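## Task

From the laundry pile, take the green tank top and set it on the right arm's side of the table, not touching the other garments. All other garments must stay on the pile's side. Nothing may end up on the floor or draped over a table edge. Dropping or tossing laundry is allowed. It only counts if everything stays in place without the robot holding it, so release it and move the gripper away at the end.

## Robot and tools

Robot and frame. There are two arms, left_arm and right_arm. The names are just labels and do not match the sides of any camera image. Every gripper pose in a result uses one scene frame. Its origin is on the tabletop midway between the arms. +x points out over the table, +z points up, and left_arm sits on the +y side, so the right arm's half of the table is the -y half. end_effector_position is in metres and marks the spot between the finger pads, just behind the fingertips. end_effector_quat_wxyz gives orientation. The fingers point along the gripper's +z axis and close along its y axis. The printed hand position can be off, more so when the arm is stretched far.

Row layout. Every command row is one flat list of 14 numbers covering both arms, even if only one arm moves. The first 7 are for left_arm and the next 7 are for right_arm. Within each arm the order is elbow, waist, wrist pitch, wrist yaw, wrist roll, shoulder, then finger opening. Result lists that go joint by joint use the same order. Each number lies in [-1, 1].

The six joint numbers are scaled offsets, not poses. 1.0 equals 1.202 rad for the waist, 1.258 for the shoulder, 1.238 for the elbow, 2.073 for wrist pitch, and 2.022 for wrist yaw and for wrist roll. The seventh number, the opening, is absolute: +1 is fully open and -1 is closed.

Joint ranges in radians: waist -2.618 to 3.054, shoulder 0.000 to 3.142, elbow 0.000 to 3.142, wrist pitch -1.571 to 1.571, wrist yaw -1.571 to 1.571, wrist roll -2.094 to 2.094. A true end stop may be up to 0.036 rad away from the listed value. If an action would push a joint more than 0.036 rad beyond its range, that action is rejected for both arms. If the first action of a call fails this check, or any action is malformed, nothing in the call runs. A joint sent past its real stop goes only as far as the stop. The line "joint sent to its limit" reports that, but a missing line does not prove there is more room.

execute_actions takes actions, which is a list of actions. Each action is a list of up to 15 rows, and each row runs for one 1/30 s control step. A shorter action repeats its last row until all 15 steps are done, so one action takes 0.5 s. Offsets are measured from each arm's joint angles at the start of that action, not from the previous row. For the first action in a call, the start is the last angles reported. An empty list just returns the current state and images.

move takes target, one 14-number row. Its offsets count from the Joint positions in the latest result that listed them. Every joint follows a path that finishes at the same moment, so grippers travel along curves. speed is in rad/s for the joint with the longest path, from 0.01 to 2, default 0.5. Paths last from 0.5 to 10 s, and a longer one is cut off at 10 s. Paths ignore obstacles and the other arm. The finger opening is sent at the start. blocking=false returns after 0.5 s while motion continues. Until a result shows the move has ended, other moves and actions are rejected, so use wait or stop first. The move: line gives the ending (done, off_target, moving, held, fault), limits=held or limits=none, and the joint on each arm farthest from its target. Fast moves and targets set well past a contact both hit harder.

wait takes seconds, 0 to 10. The arms keep their last command, and the wait ends early if a running move finishes. stop takes no arguments and brakes a running move. The arm needs some distance to stop, while the fingers carry on. zoom_image takes camera (cam_head_left, cam_head_right, cam_high, cam_low, cam_left_wrist, cam_right_wrist, each 504x504) and region [x0, y0, x1, y1] in pixels, with the origin at the top-left and no more than 504 by 504. finished_scene takes scene, the number of the current scene, and ends it for good after the robot holds its last command. Its result tells whether the goal was met and gives the next task.

Motion limits. On each step, a joint's target may sit only a set amount ahead of its measured angle: waist 0.202 rad, shoulder 0.258, elbow 0.238, wrist pitch 0.573, wrist yaw and roll 0.522. Targets are also scaled back if they would move the gripper more than 70 mm from where it is measured. Large displacements therefore take several actions, and an unfinished motion should be commanded again. Friction can leave a joint about 0.031 rad short of its target, and smaller commands may not move it at all.

Result lines. Joint positions and Joint velocities list each arm's joints in rad and rad/s, then the finger pad gap in m (0.087 m when fully open). Joint targets shows what the joints are currently being driven toward. grip_measured gives the measured opening on the command scale, with a fixed error of up to about 1 mm per gripper. Step readings list joint angles at some steps, and HELD marks a step where part of an arm's row was held back. "joint command not followed" means a clearance check changed or blocked joint targets. Joint torques are raw drive outputs with offset and noise. MOTOR HOT appears from 75 °C. At 90 °C that arm is halted for 10 s. At 100 °C the arm goes limp and falls. These halts appear as OVER-TEMPERATURE FAULT lines.

Handling. To hold cloth, command an opening about 0.02 below grip_measured, or less for a lighter grip. Closing fast can squeeze hard. Keep the arms from hitting or pushing each other, since a collision can end the scene. Avoid slams and hard pushes. Make sure no garment is left on the floor or hanging over an edge. At the end, open the gripper and move it clear so the garment rests on its own.

Each tool is called after "Request:" in YAML: its name, and indented under it one key for each argument.

## Session

Request:
execute_actions:
  actions: []

Scene clock: 0.00 s.
left_arm: end_effector_position=(+0.4028, +0.2845, +0.3640) grip_measured=+1.000 end_effector_quat_wxyz=(+0.710, -0.046, +0.701, +0.046) | right_arm: end_effector_position=(+0.3800, -0.3996, +0.3535) grip_measured=+1.000 end_effector_quat_wxyz=(+0.699, +0.057, +0.711, -0.053)
Joint names: [elbow, waist, wrist pitch, wrist yaw, wrist roll, shoulder]
Joint positions: left_arm=[1.043 0.006 0.004 0.003 0.    1.034 0.087] | right_arm=[ 1.036 -0.013 -0.006 -0.002  0.005  1.047  0.087]
Joint velocities: left_arm=[-0.002  0.002  0.007  0.007 -0.022 -0.002  0.   ] | right_arm=[ 0.002 -0.007  0.051 -0.022  0.022 -0.002  0.   ]
Joint torques (N m, as the arm reports them, + toward a larger angle): no reading
Motor temperatures (°C, as the motors report them): left_arm=[27 28 26 29 28 30] | right_arm=[27 27 28 26 26 28]
Joint targets: left_arm=[1.043 0.006 0.004 0.003 0.000 1.034] | right_arm=[1.036 -0.013 -0.006 -0.002 0.005 1.047]

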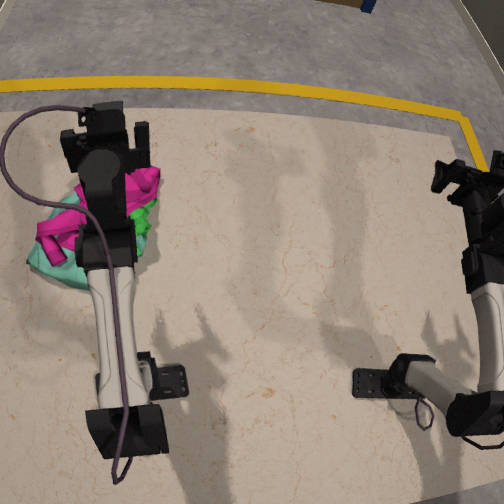

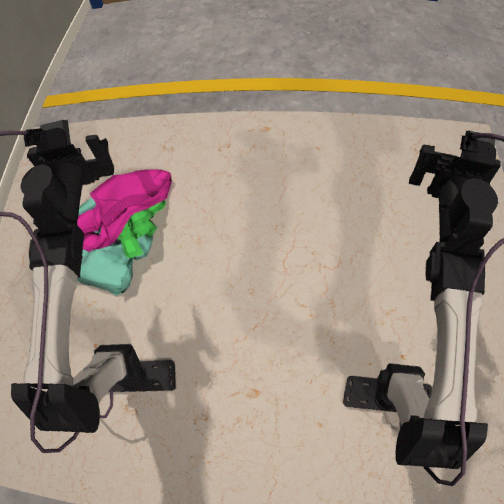

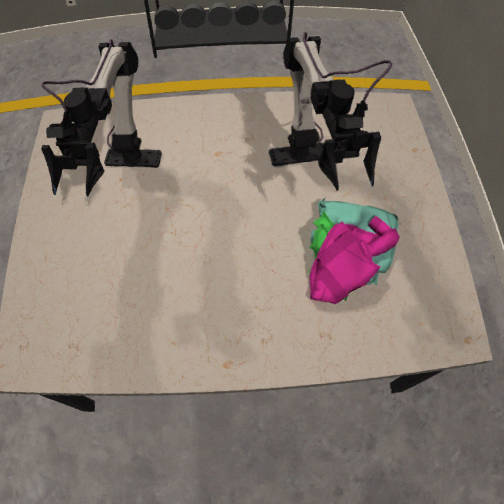

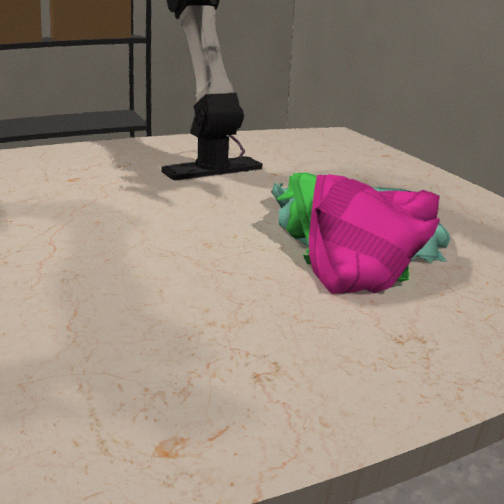

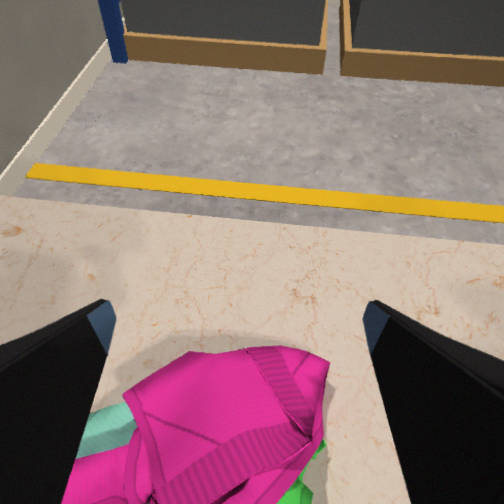

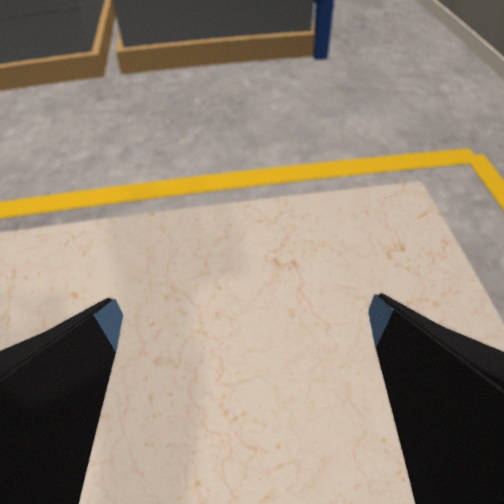

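Request:
move:
  target: [0,0,-0.45,0,0,0.4,1,0,0,0,0,0,0,1]
  speed: 1

Scene clock: 3.93 s.
left_arm: end_effector_position=(+0.2783, +0.2679, +0.0638) grip_measured=+1.000 end_effector_quat_wxyz=(+0.085, -0.066, +0.994, +0.004) | right_arm: end_effector_position=(+0.3800, -0.3996, +0.3535) grip_measured=+1.000 end_effector_quat_wxyz=(+0.699, +0.057, +0.711, -0.053)
Joint names: [elbow, waist, wrist pitch, wrist yaw, wrist roll, shoulder]
Joint positions: left_arm=[ 1.043  0.006 -0.918  0.003  0.     1.525  0.087] | right_arm=[ 1.036 -0.013 -0.006 -0.002  0.005  1.047  0.087]
Joint velocities: left_arm=[-0.017 -0.007 -0.037  0.051 -0.081  0.012  0.   ] | right_arm=[ 0.012 -0.007 -0.007  0.066  0.007  0.007  0.   ]
Joint torques (N m, as the arm reports them, + toward a larger angle): left_arm=[ 7.18  0.06  0.54  0.1  -0.11 -4.86] | right_arm=[ 8.56  0.3   2.12  0.04 -0.07 -2.69]
Motor temperatures (°C, as the motors report them): left_arm=[28 28 27 29 28 30] | right_arm=[27 27 30 26 26 28]
Joint targets: left_arm=[1.043 0.006 -0.929 0.003 0.000 1.537] | right_arm=[1.036 -0.013 -0.006 -0.002 0.005 1.047]
move: done; limits=none; left_arm: farthest joint: the shoulder, 0.012 radians from its target (0.503 radians at the start); right_arm: farthest joint: the waist, 0.000 radians from its target (0.000 radians at the start)

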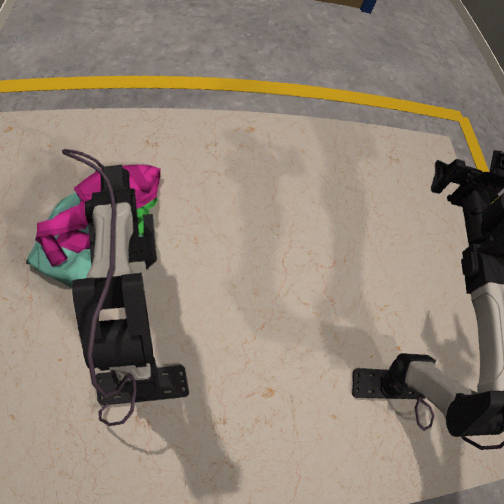

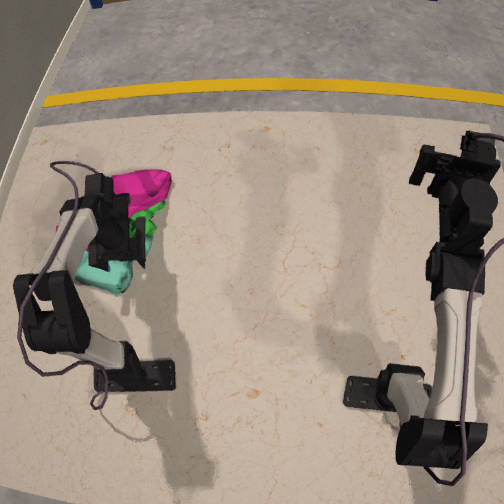

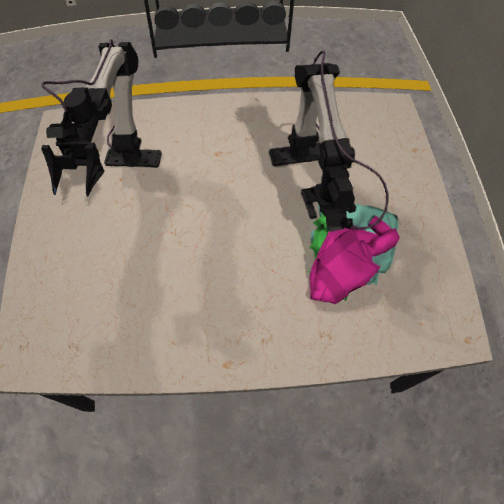

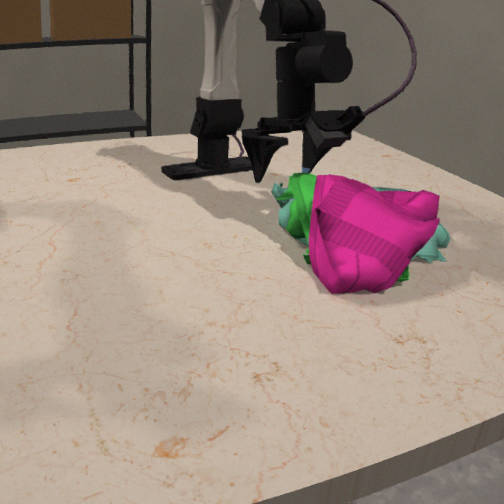

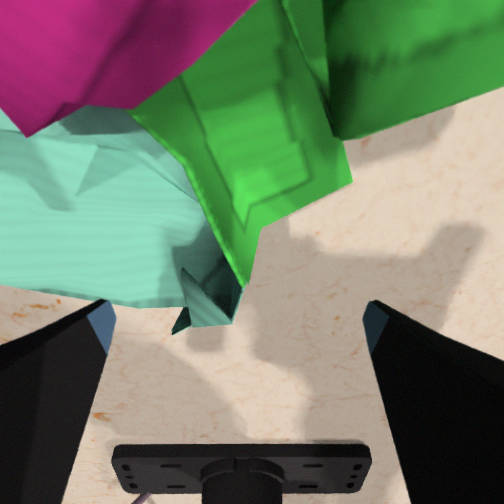

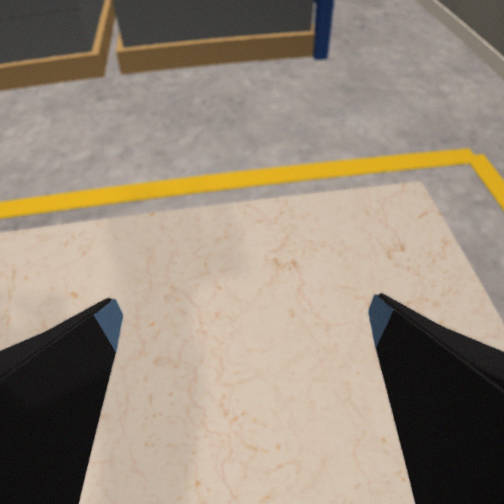

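Request:
move:
  target: [0.15,-0.04,0,0,0,0,0.2,0,0,0,0,0,0,1]

Request:
move:
  target: [0,0,0,0,0,0.16,0.2,0,0,0,0,0,0,1]

Scene clock: 6.70 s.
left_arm: end_effector_position=(+0.3281, +0.2618, +0.1090) grip_measured=+0.200 end_effector_quat_wxyz=(+0.168, -0.045, +0.985, +0.006) | right_arm: end_effector_position=(+0.3800, -0.3996, +0.3535) grip_measured=+1.000 end_effector_quat_wxyz=(+0.699, +0.057, +0.711, -0.053)
Joint names: [elbow, waist, wrist pitch, wrist yaw, wrist roll, shoulder]
Joint positions: left_arm=[ 1.209 -0.035 -0.917  0.003  0.     1.525  0.053] | right_arm=[ 1.036 -0.013 -0.006 -0.002  0.005  1.047  0.087]
Joint velocities: left_arm=[-0.002 -0.007 -0.022 -0.007 -0.037 -0.022  0.   ] | right_arm=[-0.007 -0.017 -0.022  0.007 -0.022 -0.002  0.   ]
Joint torques (N m, as the arm reports them, + toward a larger angle): left_arm=[ 9.24 -0.6   0.92  0.1  -0.12 -6.35] | right_arm=[ 8.74  0.19  2.12  0.05 -0.07 -2.75]
Motor temperatures (°C, as the motors report them): left_arm=[28 28 27 29 28 30] | right_arm=[28 27 31 26 26 28]
Joint targets: left_arm=[1.228 -0.042 -0.918 0.003 0.000 1.525] | right_arm=[1.036 -0.013 -0.006 -0.002 0.005 1.047]
move: done; limits=none; left_arm: farthest joint: the elbow, 0.020 radians from its target (0.186 radians at the start); right_arm: farthest joint: the waist, 0.000 radians from its target (0.000 radians at the start)

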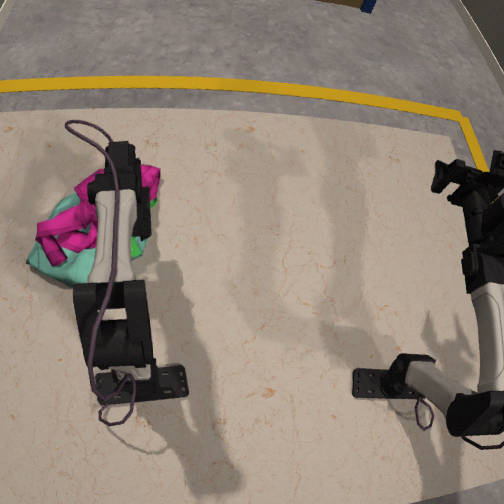

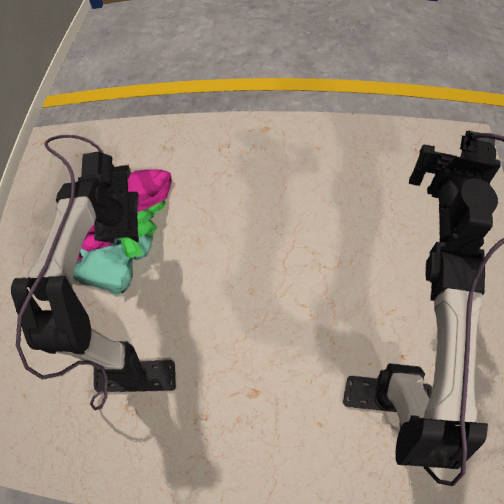

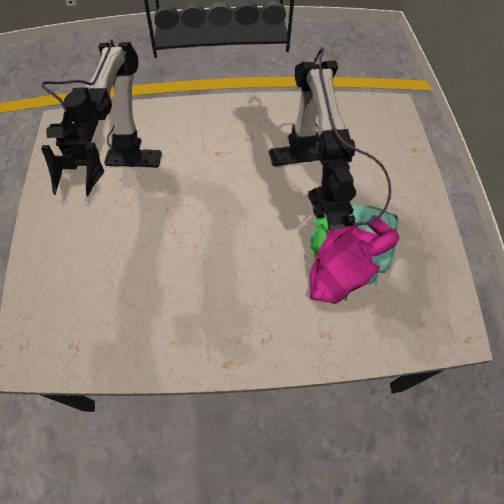

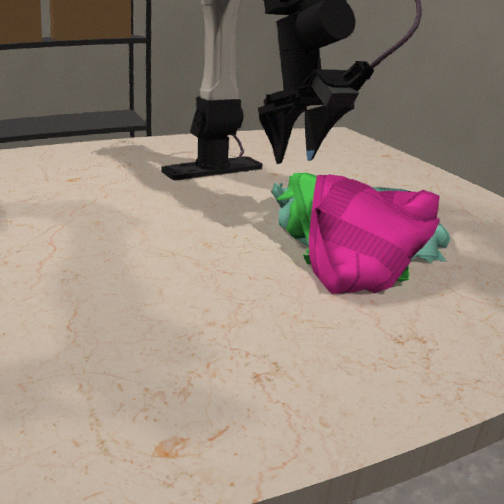

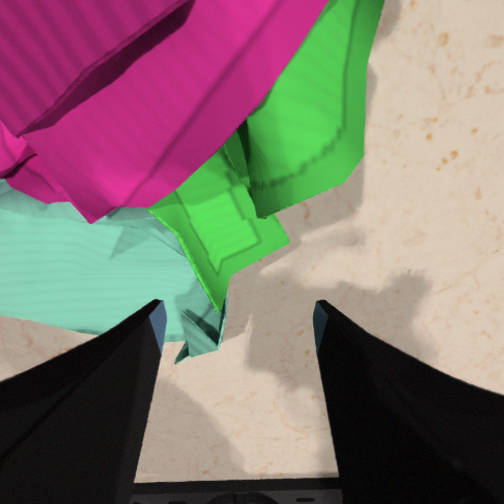

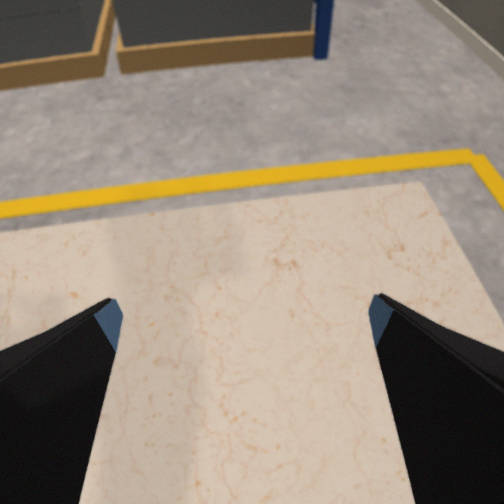

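Scene clock: 7.50 s.
left_arm: end_effector_position=(+0.3222, +0.2613, +0.0552) grip_measured=+0.200 end_effector_quat_wxyz=(+0.073, -0.045, +0.996, +0.002) | right_arm: end_effector_position=(+0.3800, -0.3996, +0.3535) grip_measured=+1.000 end_effector_quat_wxyz=(+0.699, +0.057, +0.711, -0.053)
Joint names: [elbow, waist, wrist pitch, wrist yaw, wrist roll, shoulder]
Joint positions: left_arm=[ 1.209 -0.035 -0.917  0.003  0.     1.716  0.053] | right_arm=[ 1.036 -0.013 -0.006 -0.002  0.005  1.047  0.087]
Joint velocities: left_arm=[ 0.007 -0.002  0.037  0.051 -0.051 -0.007 -0.   ] | right_arm=[ 0.007 -0.007 -0.037 -0.066 -0.007 -0.007  0.   ]
Joint torques (N m, as the arm reports them, + toward a larger angle): left_arm=[ 7.09  0.06  0.58  0.09 -0.12 -6.58] | right_arm=[ 8.65  0.25  2.11  0.05 -0.07 -2.79]
Motor temperatures (°C, as the motors report them): left_arm=[29 28 27 29 28 30] | right_arm=[28 27 31 26 26 28]
Joint targets: left_arm=[1.209 -0.035 -0.917 0.003 0.000 1.726] | right_arm=[1.036 -0.013 -0.006 -0.002 0.005 1.047]
move: done; limits=none; left_arm: farthest joint: the shoulder, 0.010 radians from its target (0.201 radians at the start); right_arm: farthest joint: the waist, 0.000 radians from its target (0.000 radians at the start)

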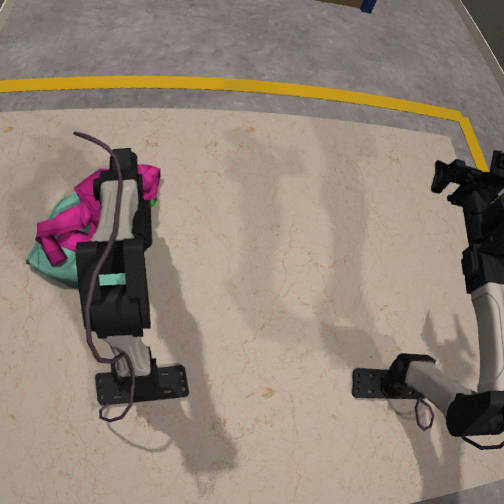

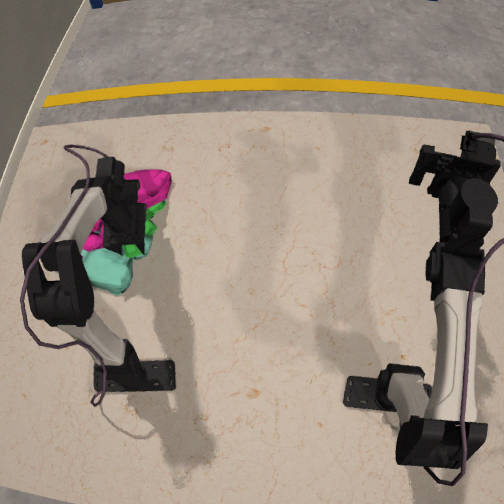

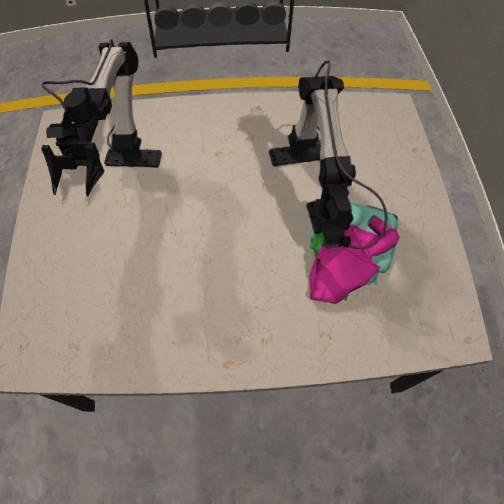

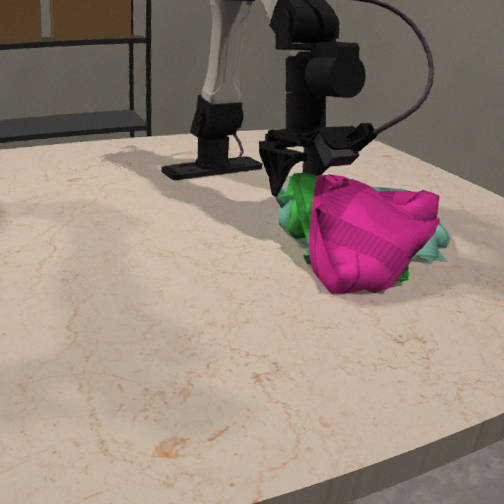

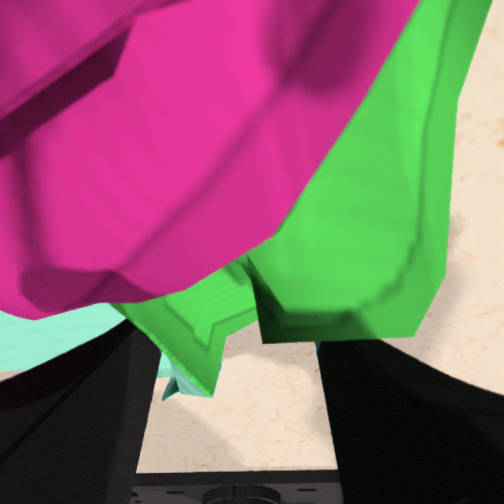

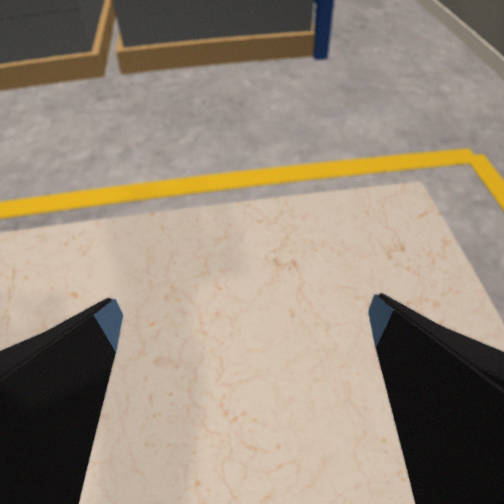

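Green flap lies between fingers; close and lift.

Request:
move:
  target: [0,0,0,0,0,0,-1,0,0,0,0,0,0,1]

Request:
move:
  target: [0.3,-0.3,0,0,0,-0.4,-1,0,-0.6,0,0,0,0,1]

Scene clock: 9.80 s.
left_arm: end_effector_position=(+0.3222, +0.2613, +0.0552) grip_measured=-0.967 end_effector_quat_wxyz=(+0.073, -0.045, +0.996, +0.002) | right_arm: end_effector_position=(+0.3800, -0.3996, +0.3535) grip_measured=+1.000 end_effector_quat_wxyz=(+0.699, +0.057, +0.711, -0.053)
Joint names: [elbow, waist, wrist pitch, wrist yaw, wrist roll, shoulder]
Joint positions: left_arm=[ 1.209 -0.035 -0.917  0.003  0.     1.716  0.001] | right_arm=[ 1.036 -0.013 -0.006 -0.002  0.005  1.047  0.087]
Joint velocities: left_arm=[-0.007 -0.007 -0.066 -0.051 -0.051 -0.002  0.   ] | right_arm=[-0.012 -0.002 -0.051  0.037 -0.022 -0.002  0.   ]
Joint torques (N m, as the arm reports them, + toward a larger angle): left_arm=[ 7.1   0.05  0.58  0.09 -0.11 -7.55] | right_arm=[ 8.68  0.27  2.11  0.03 -0.07 -2.78]
Motor temperatures (°C, as the motors report them): left_arm=[29 28 27 29 28 31] | right_arm=[28 27 32 26 26 28]
Joint targets: left_arm=[1.209 -0.035 -0.917 0.003 0.000 1.716] | right_arm=[1.036 -0.013 -0.006 -0.002 0.005 1.047]
move: done; limits=none; left_arm: farthest joint: the waist, 0.000 radians from its target (0.000 radians at the start); right_arm: farthest joint: the waist, 0.000 radians from its target (0.000 radians at the start)

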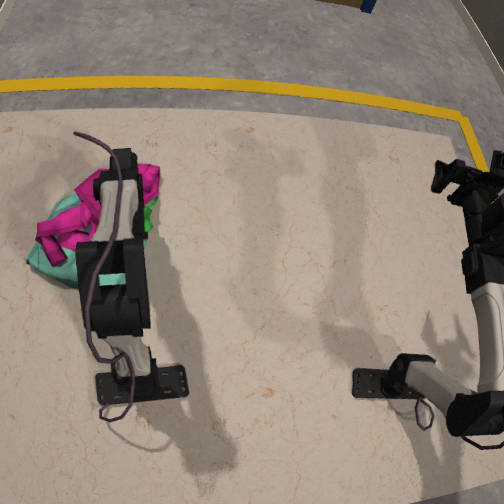

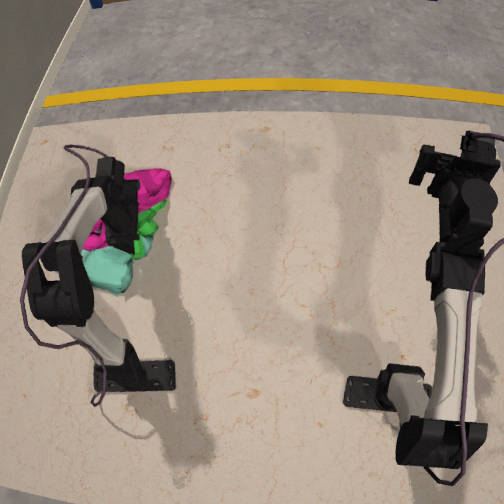

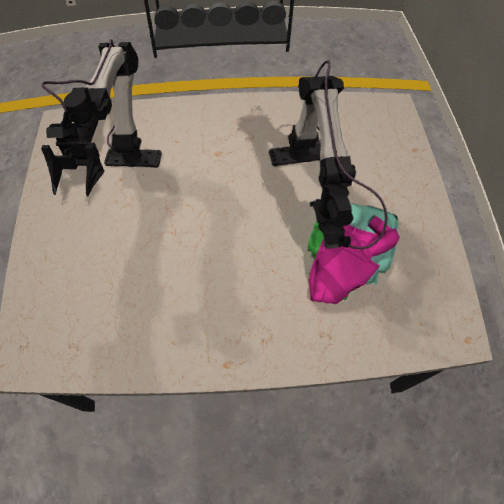

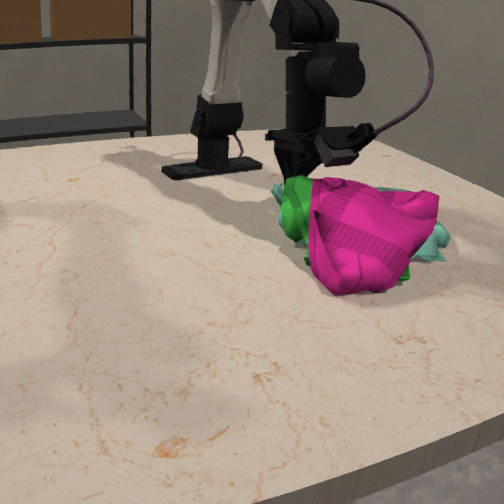

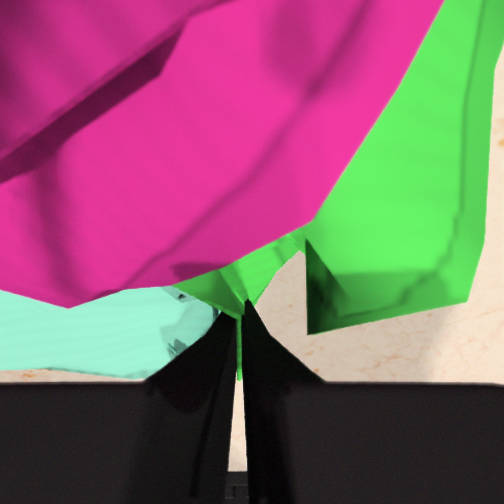

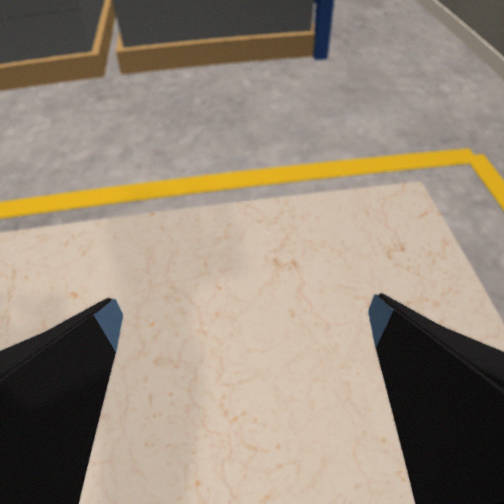

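Scene clock: 11.67 s.
left_arm: end_effector_position=(+0.3422, +0.1494, +0.3286) grip_measured=-0.967 end_effector_quat_wxyz=(+0.471, +0.116, +0.872, -0.063) | right_arm: end_effector_position=(+0.2491, -0.6322, +0.3535) grip_measured=+1.000 end_effector_quat_wxyz=(+0.637, +0.302, +0.646, -0.293)
Joint names: [elbow, waist, wrist pitch, wrist yaw, wrist roll, shoulder]
Joint positions: left_arm=[ 1.564 -0.389 -0.92   0.003  0.     1.223  0.001] | right_arm=[ 1.036 -0.727 -0.006 -0.002  0.005  1.047  0.087]
Joint velocities: left_arm=[-0.002 -0.007 -0.081  0.066 -0.051 -0.007  0.   ] | right_arm=[-0.002 -0.002 -0.037 -0.022 -0.022 -0.002  0.   ]
Joint torques (N m, as the arm reports them, + toward a larger angle): left_arm=[ 8.78 -0.59  1.72  0.09 -0.12 -4.12] | right_arm=[ 8.61 -0.41  2.11  0.08 -0.07 -2.75]
Motor temperatures (°C, as the motors report them): left_arm=[29 28 27 29 28 31] | right_arm=[29 27 32 26 26 28]
Joint targets: left_arm=[1.581 -0.396 -0.917 0.003 0.000 1.213] | right_arm=[1.036 -0.735 -0.006 -0.002 0.005 1.047]
move: done; limits=none; left_arm: farthest joint: the elbow, 0.017 radians from its target (0.371 radians at the start); right_arm: farthest joint: the waist, 0.007 radians from its target (0.721 radians at the start)

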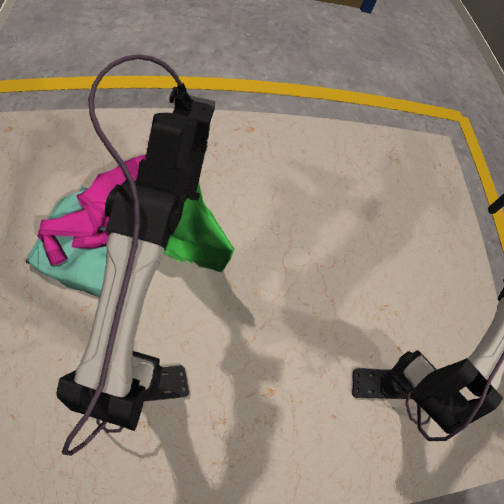

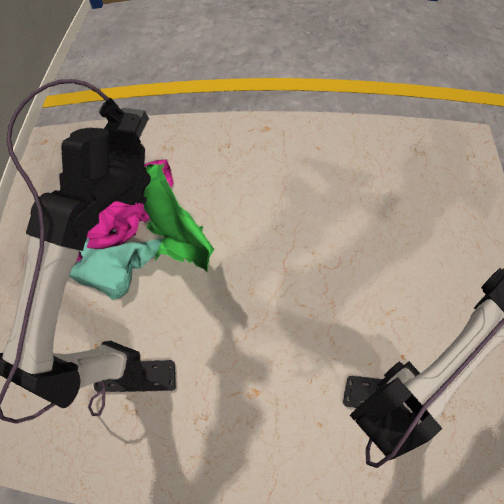

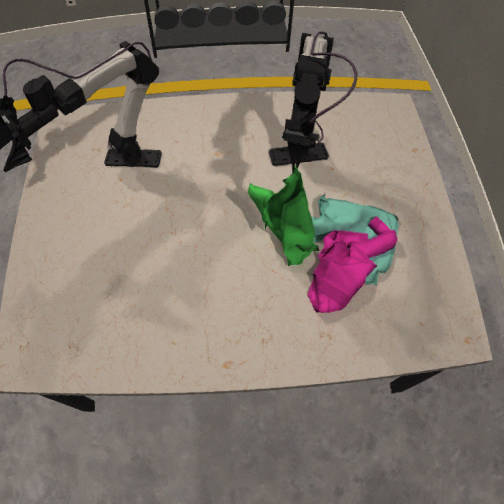

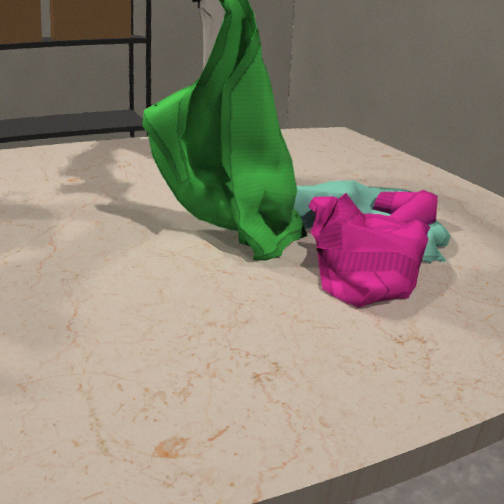

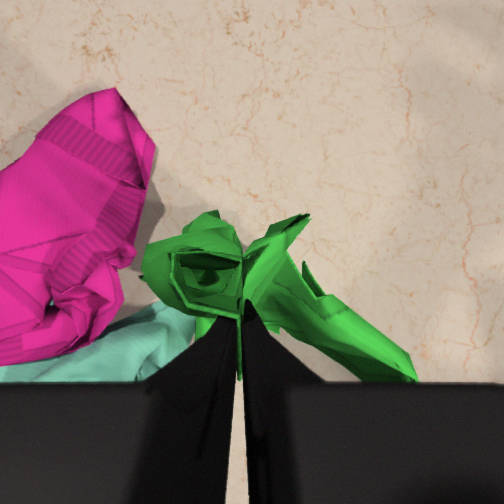

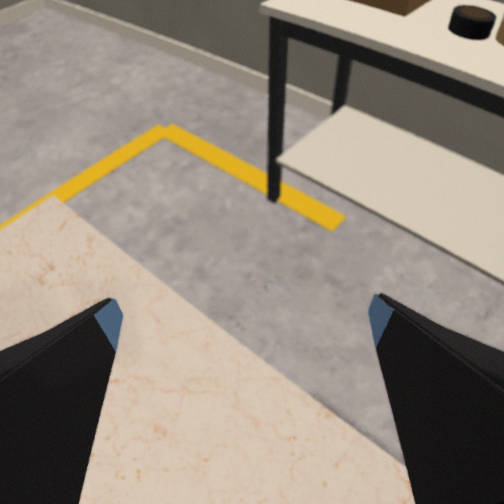

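Request:
move:
  target: [0.75,-0.62,0.2,0,0,0.75,-1,0,0,0,0,0,0,1]
  speed: 0.7

Request:
move:
  target: [0,0,-0.2,0,0,0,1,0,0,0,0,0,0,1]

Scene clock: 15.50 s.
left_arm: end_effector_position=(+0.3526, -0.2904, +0.3666) grip_measured=-0.967 end_effector_quat_wxyz=(+0.545, +0.381, +0.683, -0.304) | right_arm: end_effector_position=(+0.2491, -0.6322, +0.3535) grip_measured=+1.000 end_effector_quat_wxyz=(+0.637, +0.302, +0.646, -0.293)
Joint names: [elbow, waist, wrist pitch, wrist yaw, wrist roll, shoulder]
Joint positions: left_arm=[ 2.468 -1.141 -0.526  0.004  0.     2.166  0.001] | right_arm=[ 1.036 -0.727 -0.006 -0.002  0.005  1.047  0.087]
Joint velocities: left_arm=[-0.002  0.002 -0.081 -0.066  0.095 -0.002 -0.   ] | right_arm=[-0.002  0.007 -0.037  0.022 -0.007 -0.002  0.   ]
Joint torques (N m, as the arm reports them, + toward a larger angle): left_arm=[  9.78   0.62   2.06   0.06  -0.11 -11.73] | right_arm=[ 8.67  0.16  2.12  0.06 -0.06 -2.75]
Motor temperatures (°C, as the motors report them): left_arm=[30 28 28 29 28 32] | right_arm=[29 27 33 26 26 28]
Joint targets: left_arm=[2.492 -1.135 -0.505 0.003 0.000 2.167] | right_arm=[1.036 -0.727 -0.006 -0.002 0.005 1.047]
move: off_target (left_arm); limits=none; left_arm: farthest joint: the elbow, 0.024 radians from its target (0.929 radians at the start); right_arm: farthest joint: the waist, 0.000 radians from its target (0.000 radians at the start)

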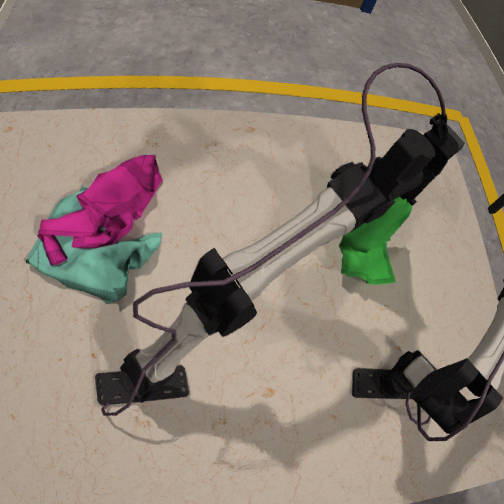

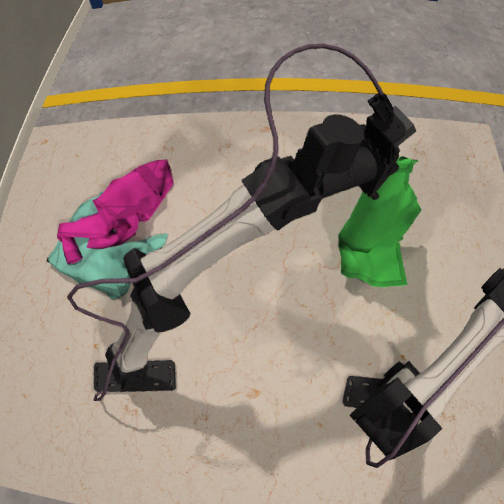

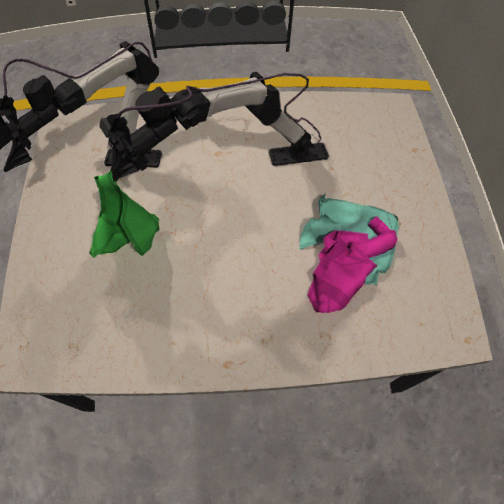

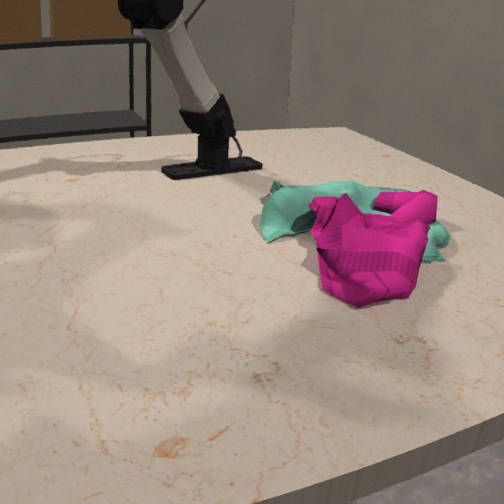

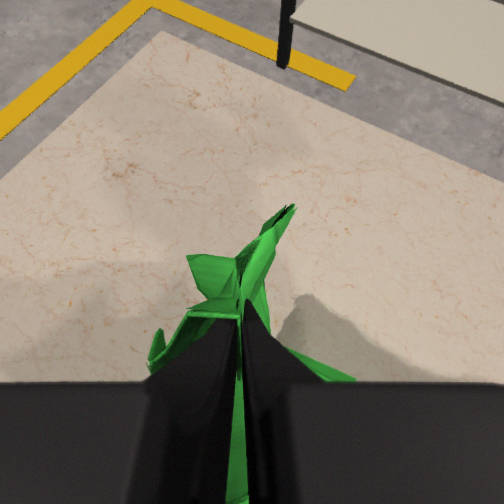

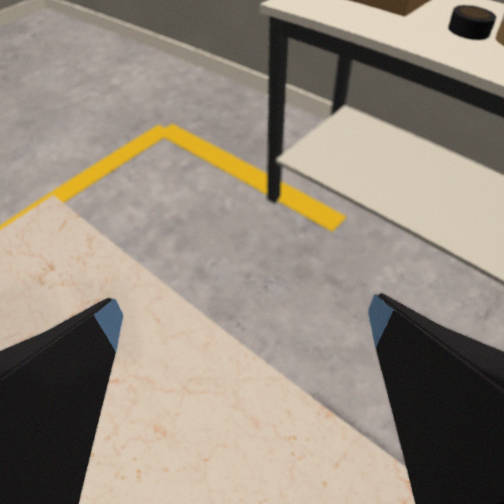

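Scene clock: 17.07 s.
left_arm: end_effector_position=(+0.3224, -0.2419, +0.2817) grip_measured=+1.000 end_effector_quat_wxyz=(+0.395, +0.434, +0.779, -0.222) | right_arm: end_effector_position=(+0.2491, -0.6322, +0.3535) grip_measured=+1.000 end_effector_quat_wxyz=(+0.637, +0.302, +0.646, -0.293)
Joint names: [elbow, waist, wrist pitch, wrist yaw, wrist roll, shoulder]
Joint positions: left_arm=[ 2.468 -1.141 -0.933  0.004  0.     2.166  0.087] | right_arm=[ 1.036 -0.727 -0.006 -0.002  0.005  1.047  0.087]
Joint velocities: left_arm=[-0.007 -0.007  0.007  0.037  0.051 -0.002  0.   ] | right_arm=[-0.012 -0.012  0.007 -0.007  0.037 -0.002  0.   ]
Joint torques (N m, as the arm reports them, + toward a larger angle): left_arm=[  7.46   0.08   1.61   0.09  -0.12 -11.61] | right_arm=[ 8.73  0.26  2.1   0.05 -0.09 -2.82]
Motor temperatures (°C, as the motors report them): left_arm=[30 28 28 29 28 32] | right_arm=[30 27 33 26 26 28]
Joint targets: left_arm=[2.468 -1.141 -0.940 0.004 0.000 2.166] | right_arm=[1.036 -0.727 -0.006 -0.002 0.005 1.047]
move: done; limits=none; left_arm: farthest joint: the wrist pitch, 0.008 radians from its target (0.415 radians at the start); right_arm: farthest joint: the waist, 0.000 radians from its target (0.000 radians at the start)

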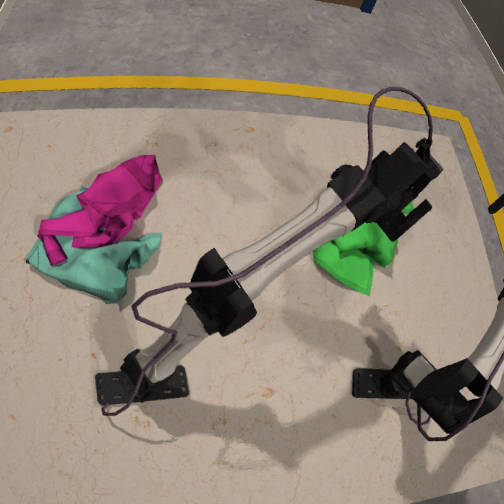

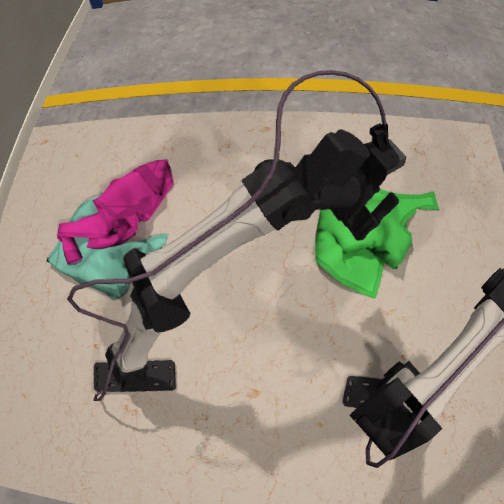

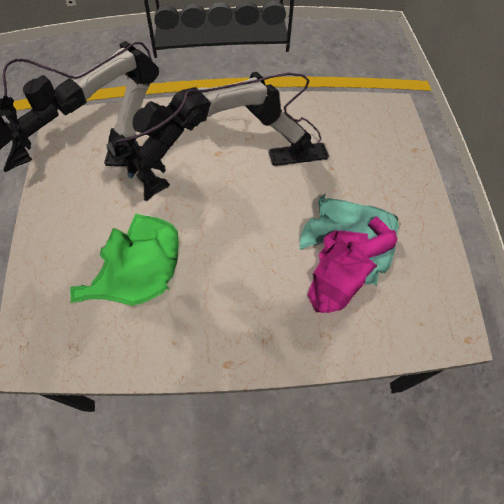

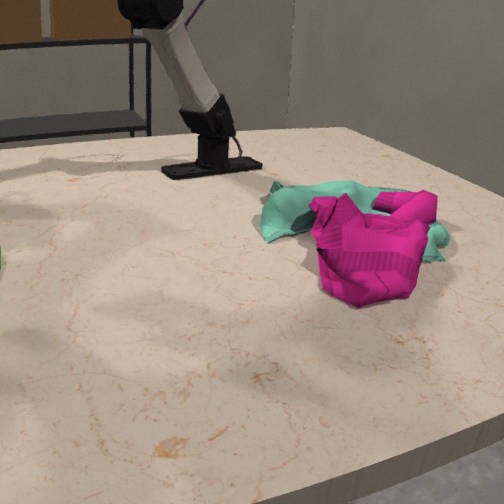

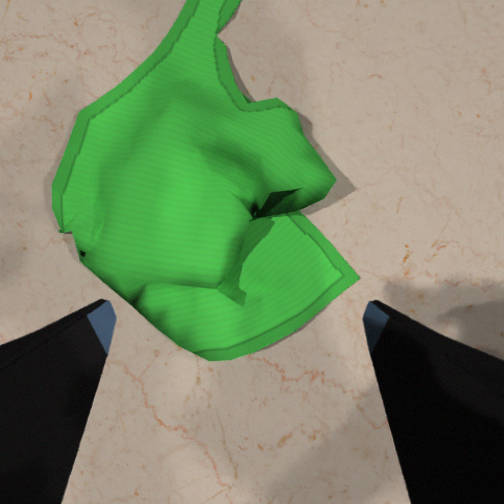

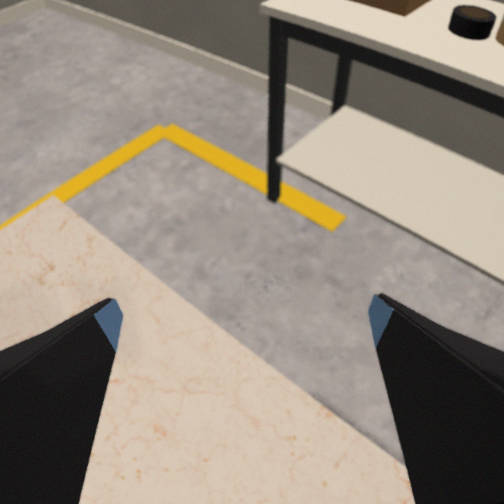

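Request:
finished_scene:
  scene: 1

The scene is finished: the task was done.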